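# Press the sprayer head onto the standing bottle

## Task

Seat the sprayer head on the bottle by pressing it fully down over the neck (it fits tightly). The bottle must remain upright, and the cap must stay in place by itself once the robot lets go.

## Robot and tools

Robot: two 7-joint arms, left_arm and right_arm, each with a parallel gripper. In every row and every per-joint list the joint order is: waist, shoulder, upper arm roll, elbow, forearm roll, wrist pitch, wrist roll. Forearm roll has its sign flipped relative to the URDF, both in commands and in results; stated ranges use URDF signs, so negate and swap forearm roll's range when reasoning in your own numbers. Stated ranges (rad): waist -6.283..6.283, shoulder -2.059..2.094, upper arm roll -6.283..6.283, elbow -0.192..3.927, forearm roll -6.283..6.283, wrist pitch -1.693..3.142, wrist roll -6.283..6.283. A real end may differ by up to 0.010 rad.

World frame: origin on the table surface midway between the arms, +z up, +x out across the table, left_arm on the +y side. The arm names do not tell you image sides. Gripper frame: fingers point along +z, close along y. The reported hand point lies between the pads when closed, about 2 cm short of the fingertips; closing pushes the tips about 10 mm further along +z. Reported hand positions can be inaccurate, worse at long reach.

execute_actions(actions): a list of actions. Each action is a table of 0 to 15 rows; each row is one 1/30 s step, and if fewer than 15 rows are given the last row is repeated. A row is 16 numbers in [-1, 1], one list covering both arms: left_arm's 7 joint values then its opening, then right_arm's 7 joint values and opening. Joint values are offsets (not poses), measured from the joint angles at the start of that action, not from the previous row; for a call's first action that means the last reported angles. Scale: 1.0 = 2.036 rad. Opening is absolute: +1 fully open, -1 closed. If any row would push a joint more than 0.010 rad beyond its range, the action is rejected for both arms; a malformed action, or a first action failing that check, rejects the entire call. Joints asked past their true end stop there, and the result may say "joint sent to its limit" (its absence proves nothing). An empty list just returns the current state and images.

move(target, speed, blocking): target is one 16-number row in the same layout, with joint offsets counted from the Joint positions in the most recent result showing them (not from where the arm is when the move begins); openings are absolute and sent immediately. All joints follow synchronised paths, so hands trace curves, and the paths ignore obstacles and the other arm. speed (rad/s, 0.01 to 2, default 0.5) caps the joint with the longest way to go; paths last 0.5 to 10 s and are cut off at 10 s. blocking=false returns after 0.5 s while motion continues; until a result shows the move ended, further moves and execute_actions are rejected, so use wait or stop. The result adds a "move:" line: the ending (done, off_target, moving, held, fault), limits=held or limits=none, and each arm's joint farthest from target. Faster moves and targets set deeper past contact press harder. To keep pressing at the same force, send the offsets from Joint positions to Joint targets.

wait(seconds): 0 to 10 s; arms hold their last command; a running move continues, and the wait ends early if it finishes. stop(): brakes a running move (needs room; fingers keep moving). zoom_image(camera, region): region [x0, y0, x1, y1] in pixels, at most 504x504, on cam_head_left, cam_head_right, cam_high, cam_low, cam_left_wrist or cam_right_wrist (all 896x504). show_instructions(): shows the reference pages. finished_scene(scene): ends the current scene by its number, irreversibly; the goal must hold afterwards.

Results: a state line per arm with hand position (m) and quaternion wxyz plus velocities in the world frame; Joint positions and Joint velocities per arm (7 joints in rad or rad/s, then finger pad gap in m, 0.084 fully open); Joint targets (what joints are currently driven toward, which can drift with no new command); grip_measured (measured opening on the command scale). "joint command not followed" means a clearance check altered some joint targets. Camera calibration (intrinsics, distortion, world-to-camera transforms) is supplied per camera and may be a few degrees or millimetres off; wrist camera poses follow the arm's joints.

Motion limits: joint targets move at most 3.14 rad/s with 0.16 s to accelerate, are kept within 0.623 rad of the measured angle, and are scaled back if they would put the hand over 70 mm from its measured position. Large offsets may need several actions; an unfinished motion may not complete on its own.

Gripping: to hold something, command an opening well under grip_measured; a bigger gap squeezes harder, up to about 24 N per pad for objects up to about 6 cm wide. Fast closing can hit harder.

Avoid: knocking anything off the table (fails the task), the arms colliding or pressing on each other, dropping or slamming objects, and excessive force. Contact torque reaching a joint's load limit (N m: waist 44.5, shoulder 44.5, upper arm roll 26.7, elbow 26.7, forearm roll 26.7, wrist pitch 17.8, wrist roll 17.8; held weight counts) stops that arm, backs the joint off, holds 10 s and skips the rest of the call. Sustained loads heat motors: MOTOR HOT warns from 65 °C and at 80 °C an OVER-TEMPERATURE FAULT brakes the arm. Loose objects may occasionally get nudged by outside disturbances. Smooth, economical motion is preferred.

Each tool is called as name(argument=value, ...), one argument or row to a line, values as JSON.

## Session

execute_actions(
  actions=[],
)

Scene clock: 0.00 s.
left_arm: end_effector_position=(-0.0202, +0.0323, +0.2626) grip_measured=+1.00 end_effector_quat_wxyz=(-0.534, +0.612, +0.539, +0.224) end_effector_velocity=(+0.000, -0.000, +0.000) end_effector_angular_velocity=(-0.001, -0.000, +0.000) | right_arm: end_effector_position=(+0.1248, -0.3372, +0.1740) grip_measured=+1.00 end_effector_quat_wxyz=(+0.209, +0.854, -0.468, -0.094) end_effector_velocity=(+0.000, -0.000, +0.000) end_effector_angular_velocity=(+0.000, -0.000, -0.001)
Joint names: [waist, shoulder, upper arm roll, elbow, forearm roll, wrist pitch, wrist roll]
Joint positions: left_arm=[-1.509  0.677  0.195  1.879  0.337  2.435 -2.897  0.084] | right_arm=[-0.022 -0.699  0.368  0.402  0.006  1.465  1.09   0.084]
Joint velocities: left_arm=[ 0.    -0.001 -0.     0.    -0.    -0.001 -0.     0.   ] | right_arm=[-0. -0. -0.  0. -0. -0.  0.  0.]
Joint targets: left_arm=[-1.509 0.677 0.195 1.879 0.337 2.435 -2.897] | right_arm=[-0.022 -0.699 0.368 0.402 0.006 1.465 1.090]
camera_calibration (this result's frames):
cam_left_wrist: T_world_to_cam=[[0.912174, 0.128275, -0.38921, 0.146359], [-0.309956, -0.405333, -0.860019, 0.297941], [-0.268078, 0.905125, -0.329974, 0.185011], [0, 0, 0, 1]] pos_world=[0.00844126, -0.0654671, 0.374248]
cam_right_wrist: T_world_to_cam=[[-0.766363, -0.465016, 0.443224, -0.107155], [-0.534086, 0.844605, -0.0373385, 0.42049], [-0.356986, -0.265335, -0.895633, 0.240368], [0, 0, 0, 1]] pos_world=[0.228266, -0.341199, 0.278476]

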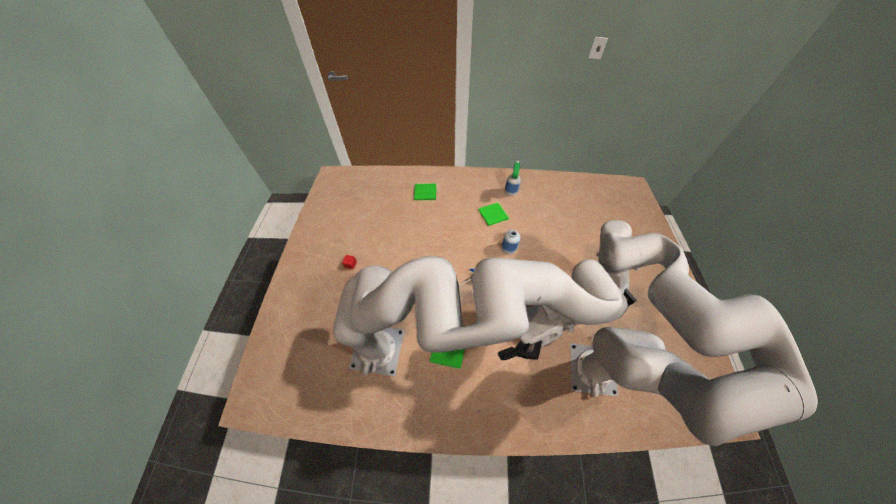

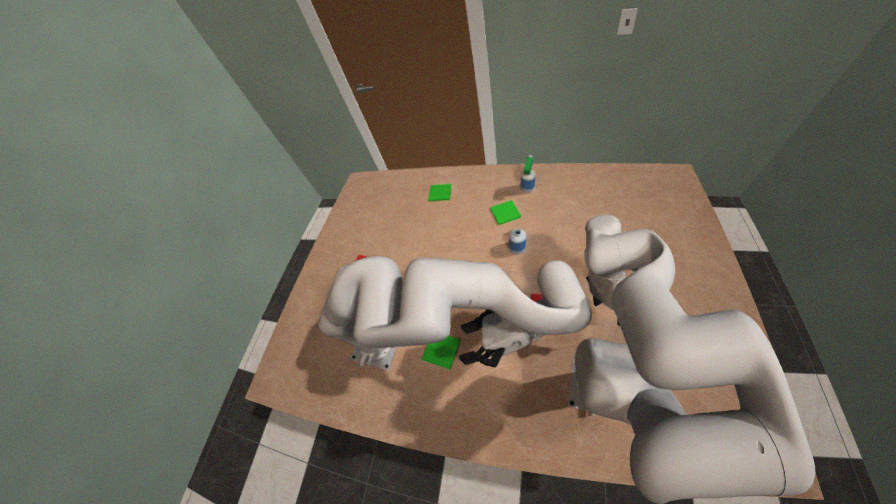

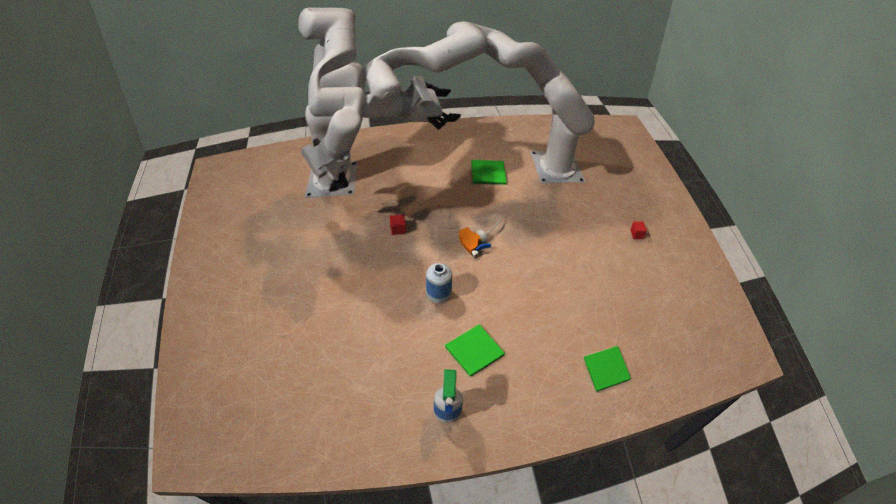

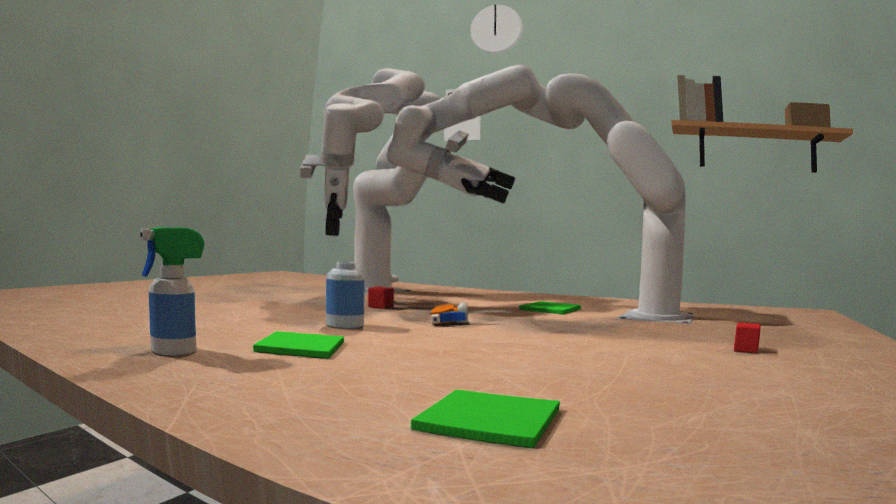

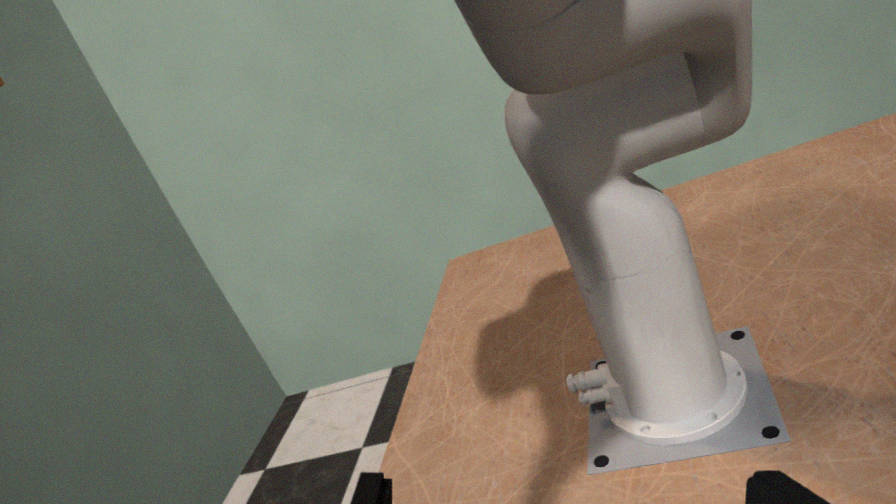

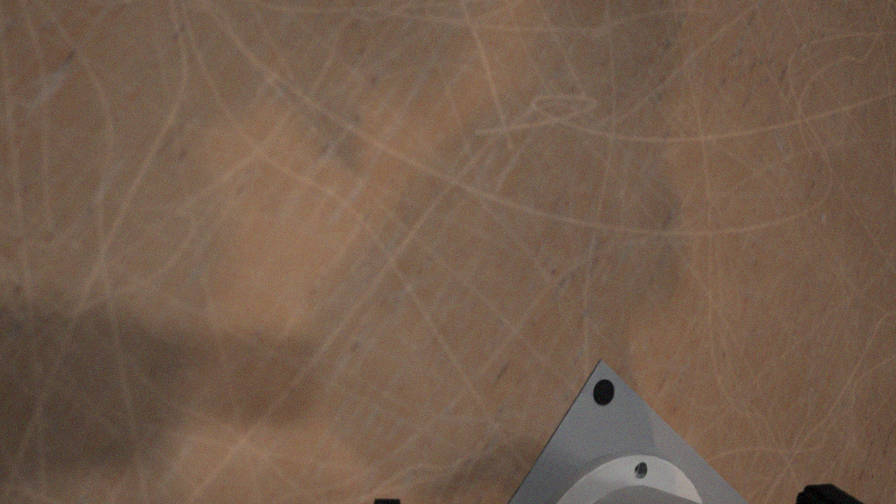

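move(
  target=[0.348,-0.398,-0.096,-0.494,-0.166,-0.701,1,0.05,-0.3,0,0,0,0,0,0,1],
  speed=1,
)

move(
  target=[0,0,0,0,0,0,0.62,0.05,0,0,0,0,0,0,0,1],
  speed=1.5,
)

Scene clock: 3.13 s.
left_arm: end_effector_position=(+0.2704, +0.0801, +0.1953) grip_measured=+0.04 end_effector_quat_wxyz=(-0.001, +1.000, -0.009, -0.000) end_effector_velocity=(+0.001, +0.000, +0.000) end_effector_angular_velocity=(-0.002, -0.002, +0.000) | right_arm: end_effector_position=(+0.0932, -0.4357, +0.1740) grip_measured=+1.00 end_effector_quat_wxyz=(+0.171, +0.674, -0.703, -0.152) end_effector_velocity=(+0.000, -0.000, -0.000) end_effector_angular_velocity=(-0.001, +0.000, +0.000)
Joint names: [waist, shoulder, upper arm roll, elbow, forearm roll, wrist pitch, wrist roll]
Joint positions: left_arm=[-0.801 -0.133 -0.     0.874 -0.     1.008 -0.862  0.046] | right_arm=[-0.632 -0.699  0.369  0.402  0.006  1.465  1.09   0.084]
Joint velocities: left_arm=[ 0.002 -0.002  0.001 -0.001 -0.    -0.003  0.002 -0.   ] | right_arm=[-0.001  0.     0.001 -0.     0.001 -0.001  0.     0.   ]
Joint targets: left_arm=[-0.801 -0.134 -0.000 0.874 -0.001 1.008 -0.861] | right_arm=[-0.633 -0.699 0.368 0.402 0.006 1.465 1.090]
move: done; limits=none; left_arm: farthest joint: the elbow, 0.001 radians from its target (1.006 radians at the start); right_arm: farthest joint: the upper arm roll, 0.001 radians from its target (0.000 radians at the start)
camera_calibration (this result's frames):
cam_left_wrist: T_world_to_cam=[[-0.00413451, -0.999529, 0.0304219, 0.10511], [-0.99989, 0.00369797, -0.0143916, 0.338195], [0.0142723, -0.030478, -0.999434, 0.326791], [0, 0, 0, 1]] pos_world=[0.333929, 0.113769, 0.328275]
cam_right_wrist: T_world_to_cam=[[-0.894511, 0.0583606, 0.44322, 0.0628072], [0.0466163, 0.998214, -0.0373575, 0.499558], [-0.444609, -0.0127554, -0.895634, 0.321176], [0, 0, 0, 1]] pos_world=[0.175692, -0.498235, 0.278481]

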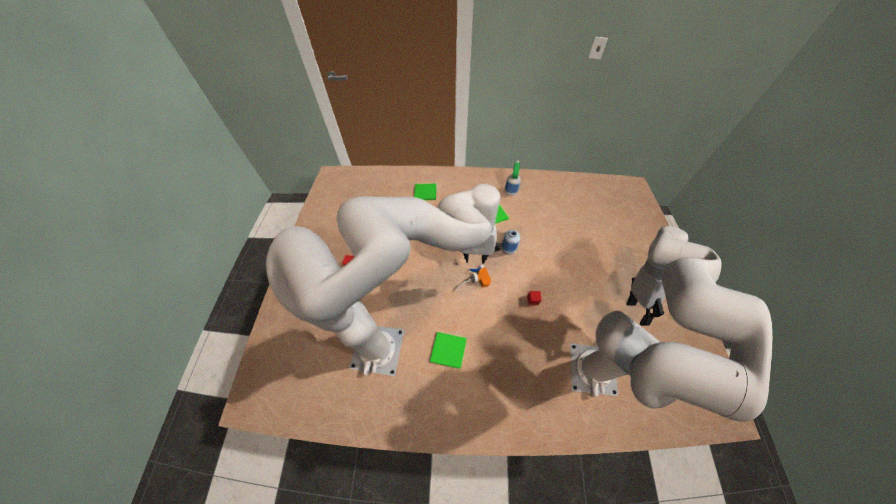

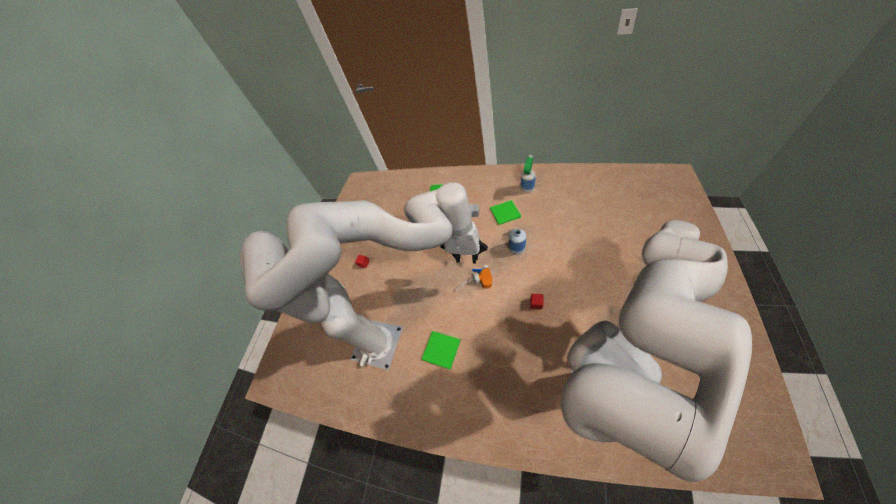

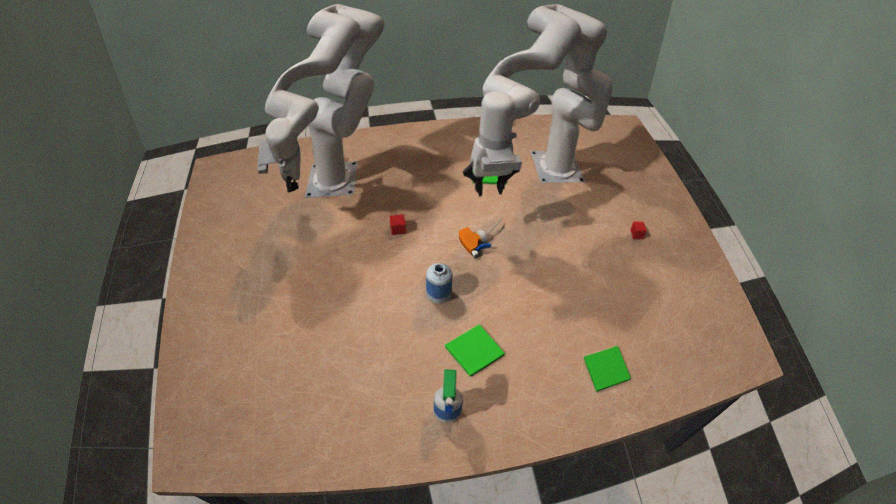

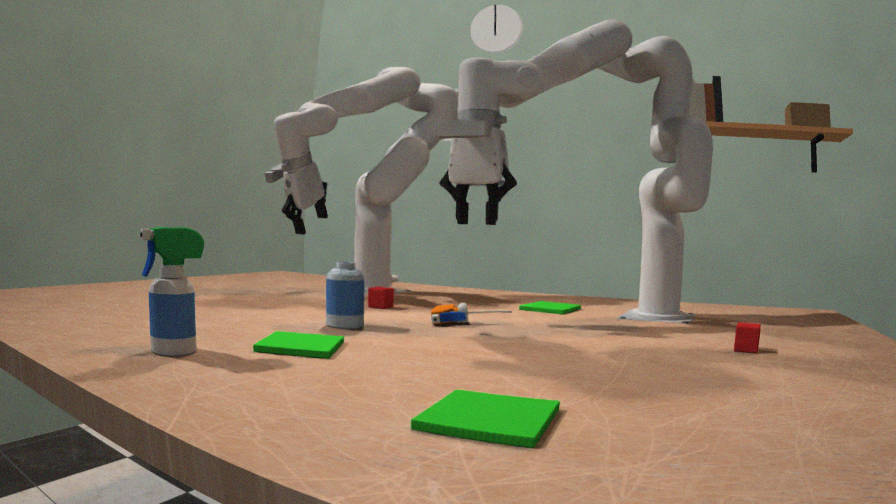

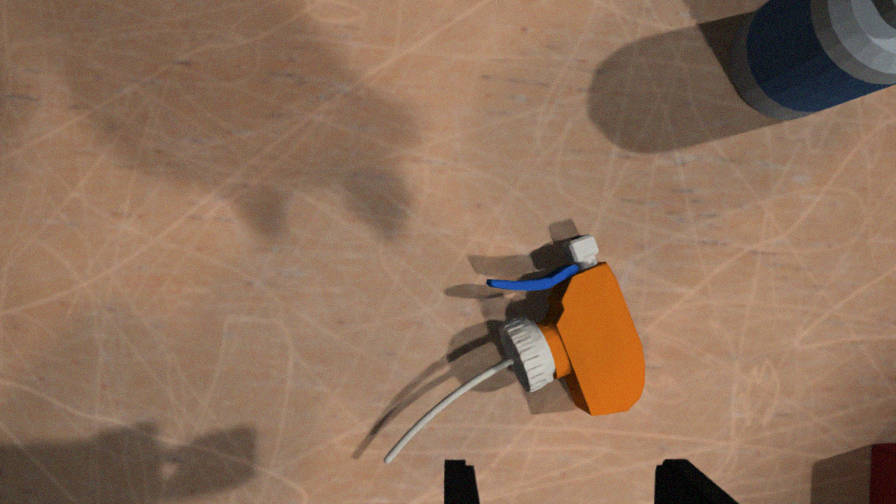

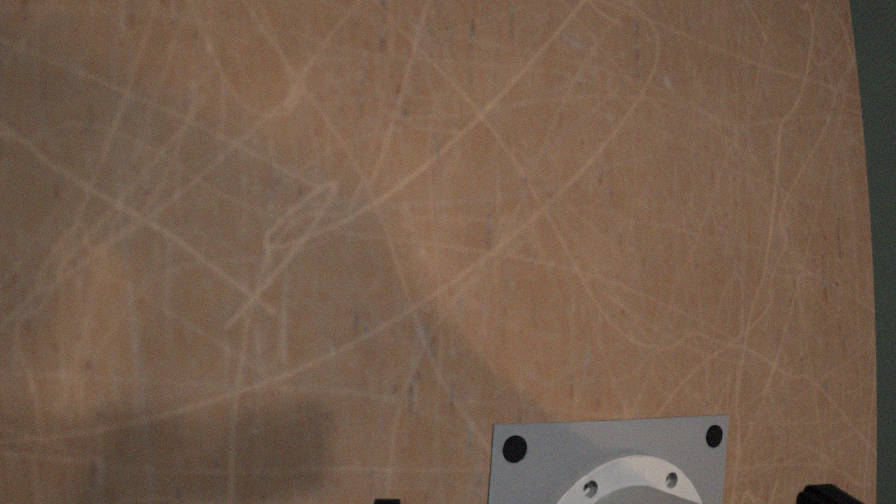

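Scene clock: 4.83 s.
left_arm: end_effector_position=(+0.2704, +0.0801, +0.1953) grip_measured=+0.04 end_effector_quat_wxyz=(-0.000, +0.802, -0.597, -0.001) end_effector_velocity=(-0.000, -0.000, +0.000) end_effector_angular_velocity=(+0.000, -0.001, -0.003) | right_arm: end_effector_position=(+0.0932, -0.4357, +0.1740) grip_measured=+1.00 end_effector_quat_wxyz=(+0.171, +0.674, -0.703, -0.152) end_effector_velocity=(-0.000, +0.000, +0.000) end_effector_angular_velocity=(+0.000, +0.001, +0.000)
Joint names: [waist, shoulder, upper arm roll, elbow, forearm roll, wrist pitch, wrist roll]
Joint positions: left_arm=[-0.801 -0.133 -0.     0.874 -0.     1.008  0.4    0.046] | right_arm=[-0.632 -0.699  0.369  0.402  0.006  1.465  1.09   0.084]
Joint velocities: left_arm=[-0.001 -0.001 -0.     0.    -0.001  0.     0.002  0.   ] | right_arm=[ 0.     0.     0.     0.     0.     0.001 -0.    -0.   ]
Joint targets: left_arm=[-0.801 -0.133 -0.000 0.874 -0.000 1.008 0.401] | right_arm=[-0.632 -0.699 0.369 0.402 0.006 1.465 1.090]
move: done; limits=none; left_arm: farthest joint: the waist, 0.000 radians from its target (0.000 radians at the start); right_arm: farthest joint: the waist, 0.000 radians from its target (0.000 radians at the start)
camera_calibration (this result's frames):
cam_left_wrist: T_world_to_cam=[[-0.953437, -0.29993, 0.0316291, 0.305573], [-0.300462, 0.953697, -0.0135578, 0.0728154], [-0.0260982, -0.0224298, -0.999408, 0.337059], [0, 0, 0, 1]] pos_world=[0.322019, 0.0297668, 0.328181]
cam_right_wrist: T_world_to_cam=[[-0.894511, 0.0583606, 0.44322, 0.0628072], [0.0466163, 0.998214, -0.0373575, 0.499558], [-0.444609, -0.0127554, -0.895634, 0.321176], [0, 0, 0, 1]] pos_world=[0.175692, -0.498235, 0.278481]

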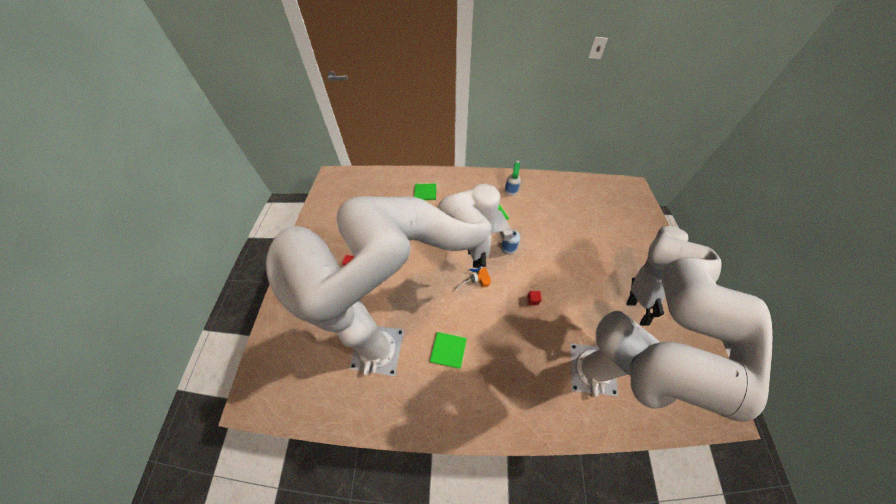

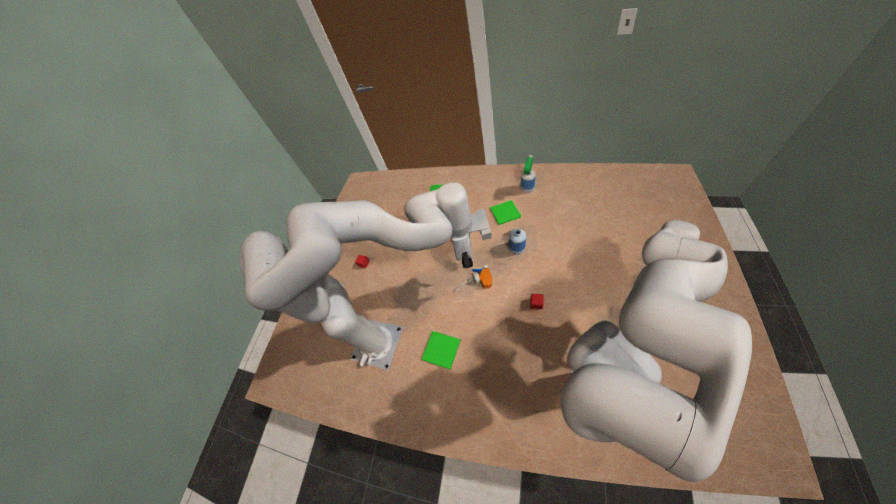

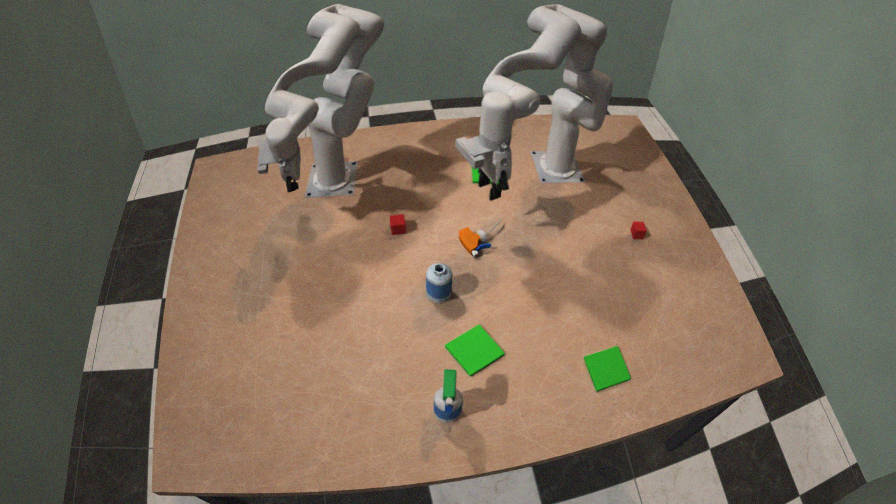

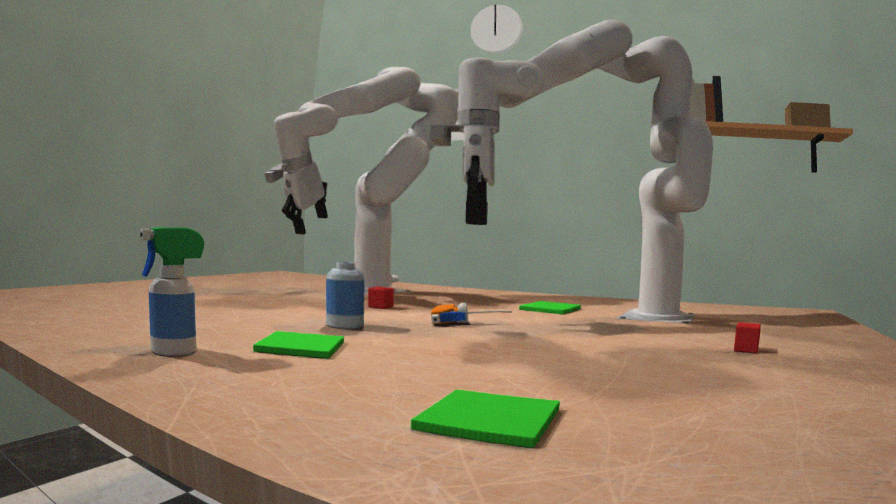

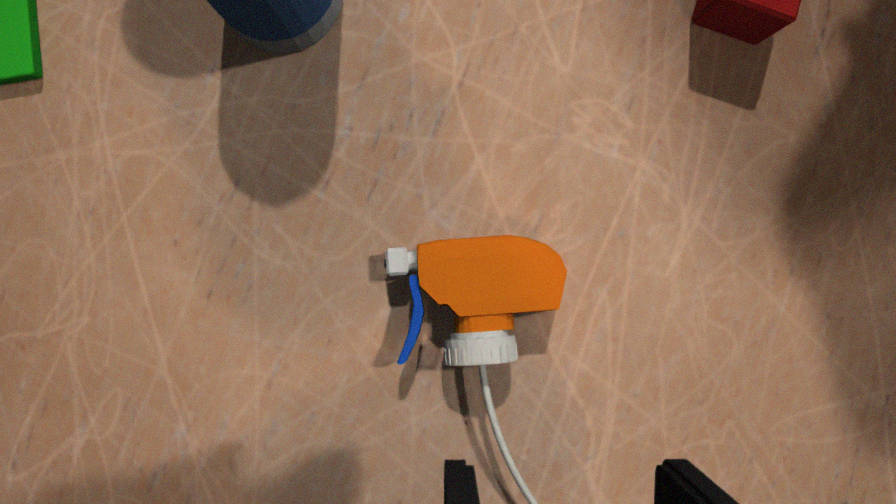

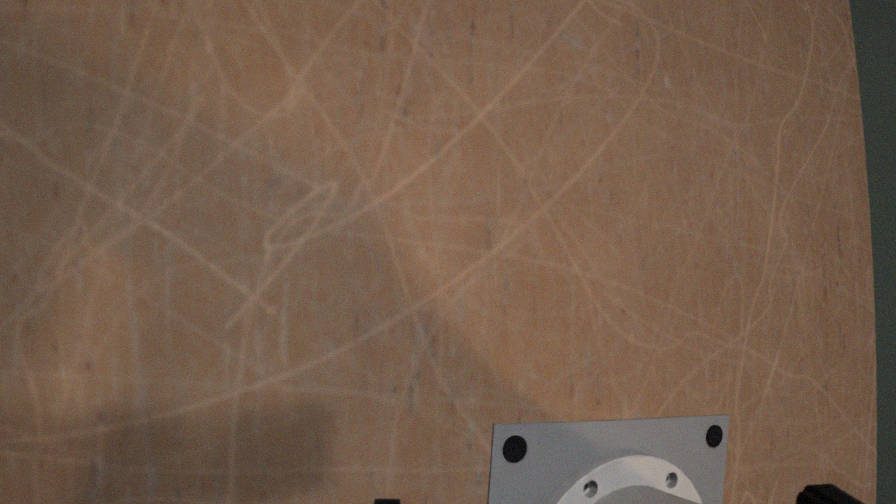

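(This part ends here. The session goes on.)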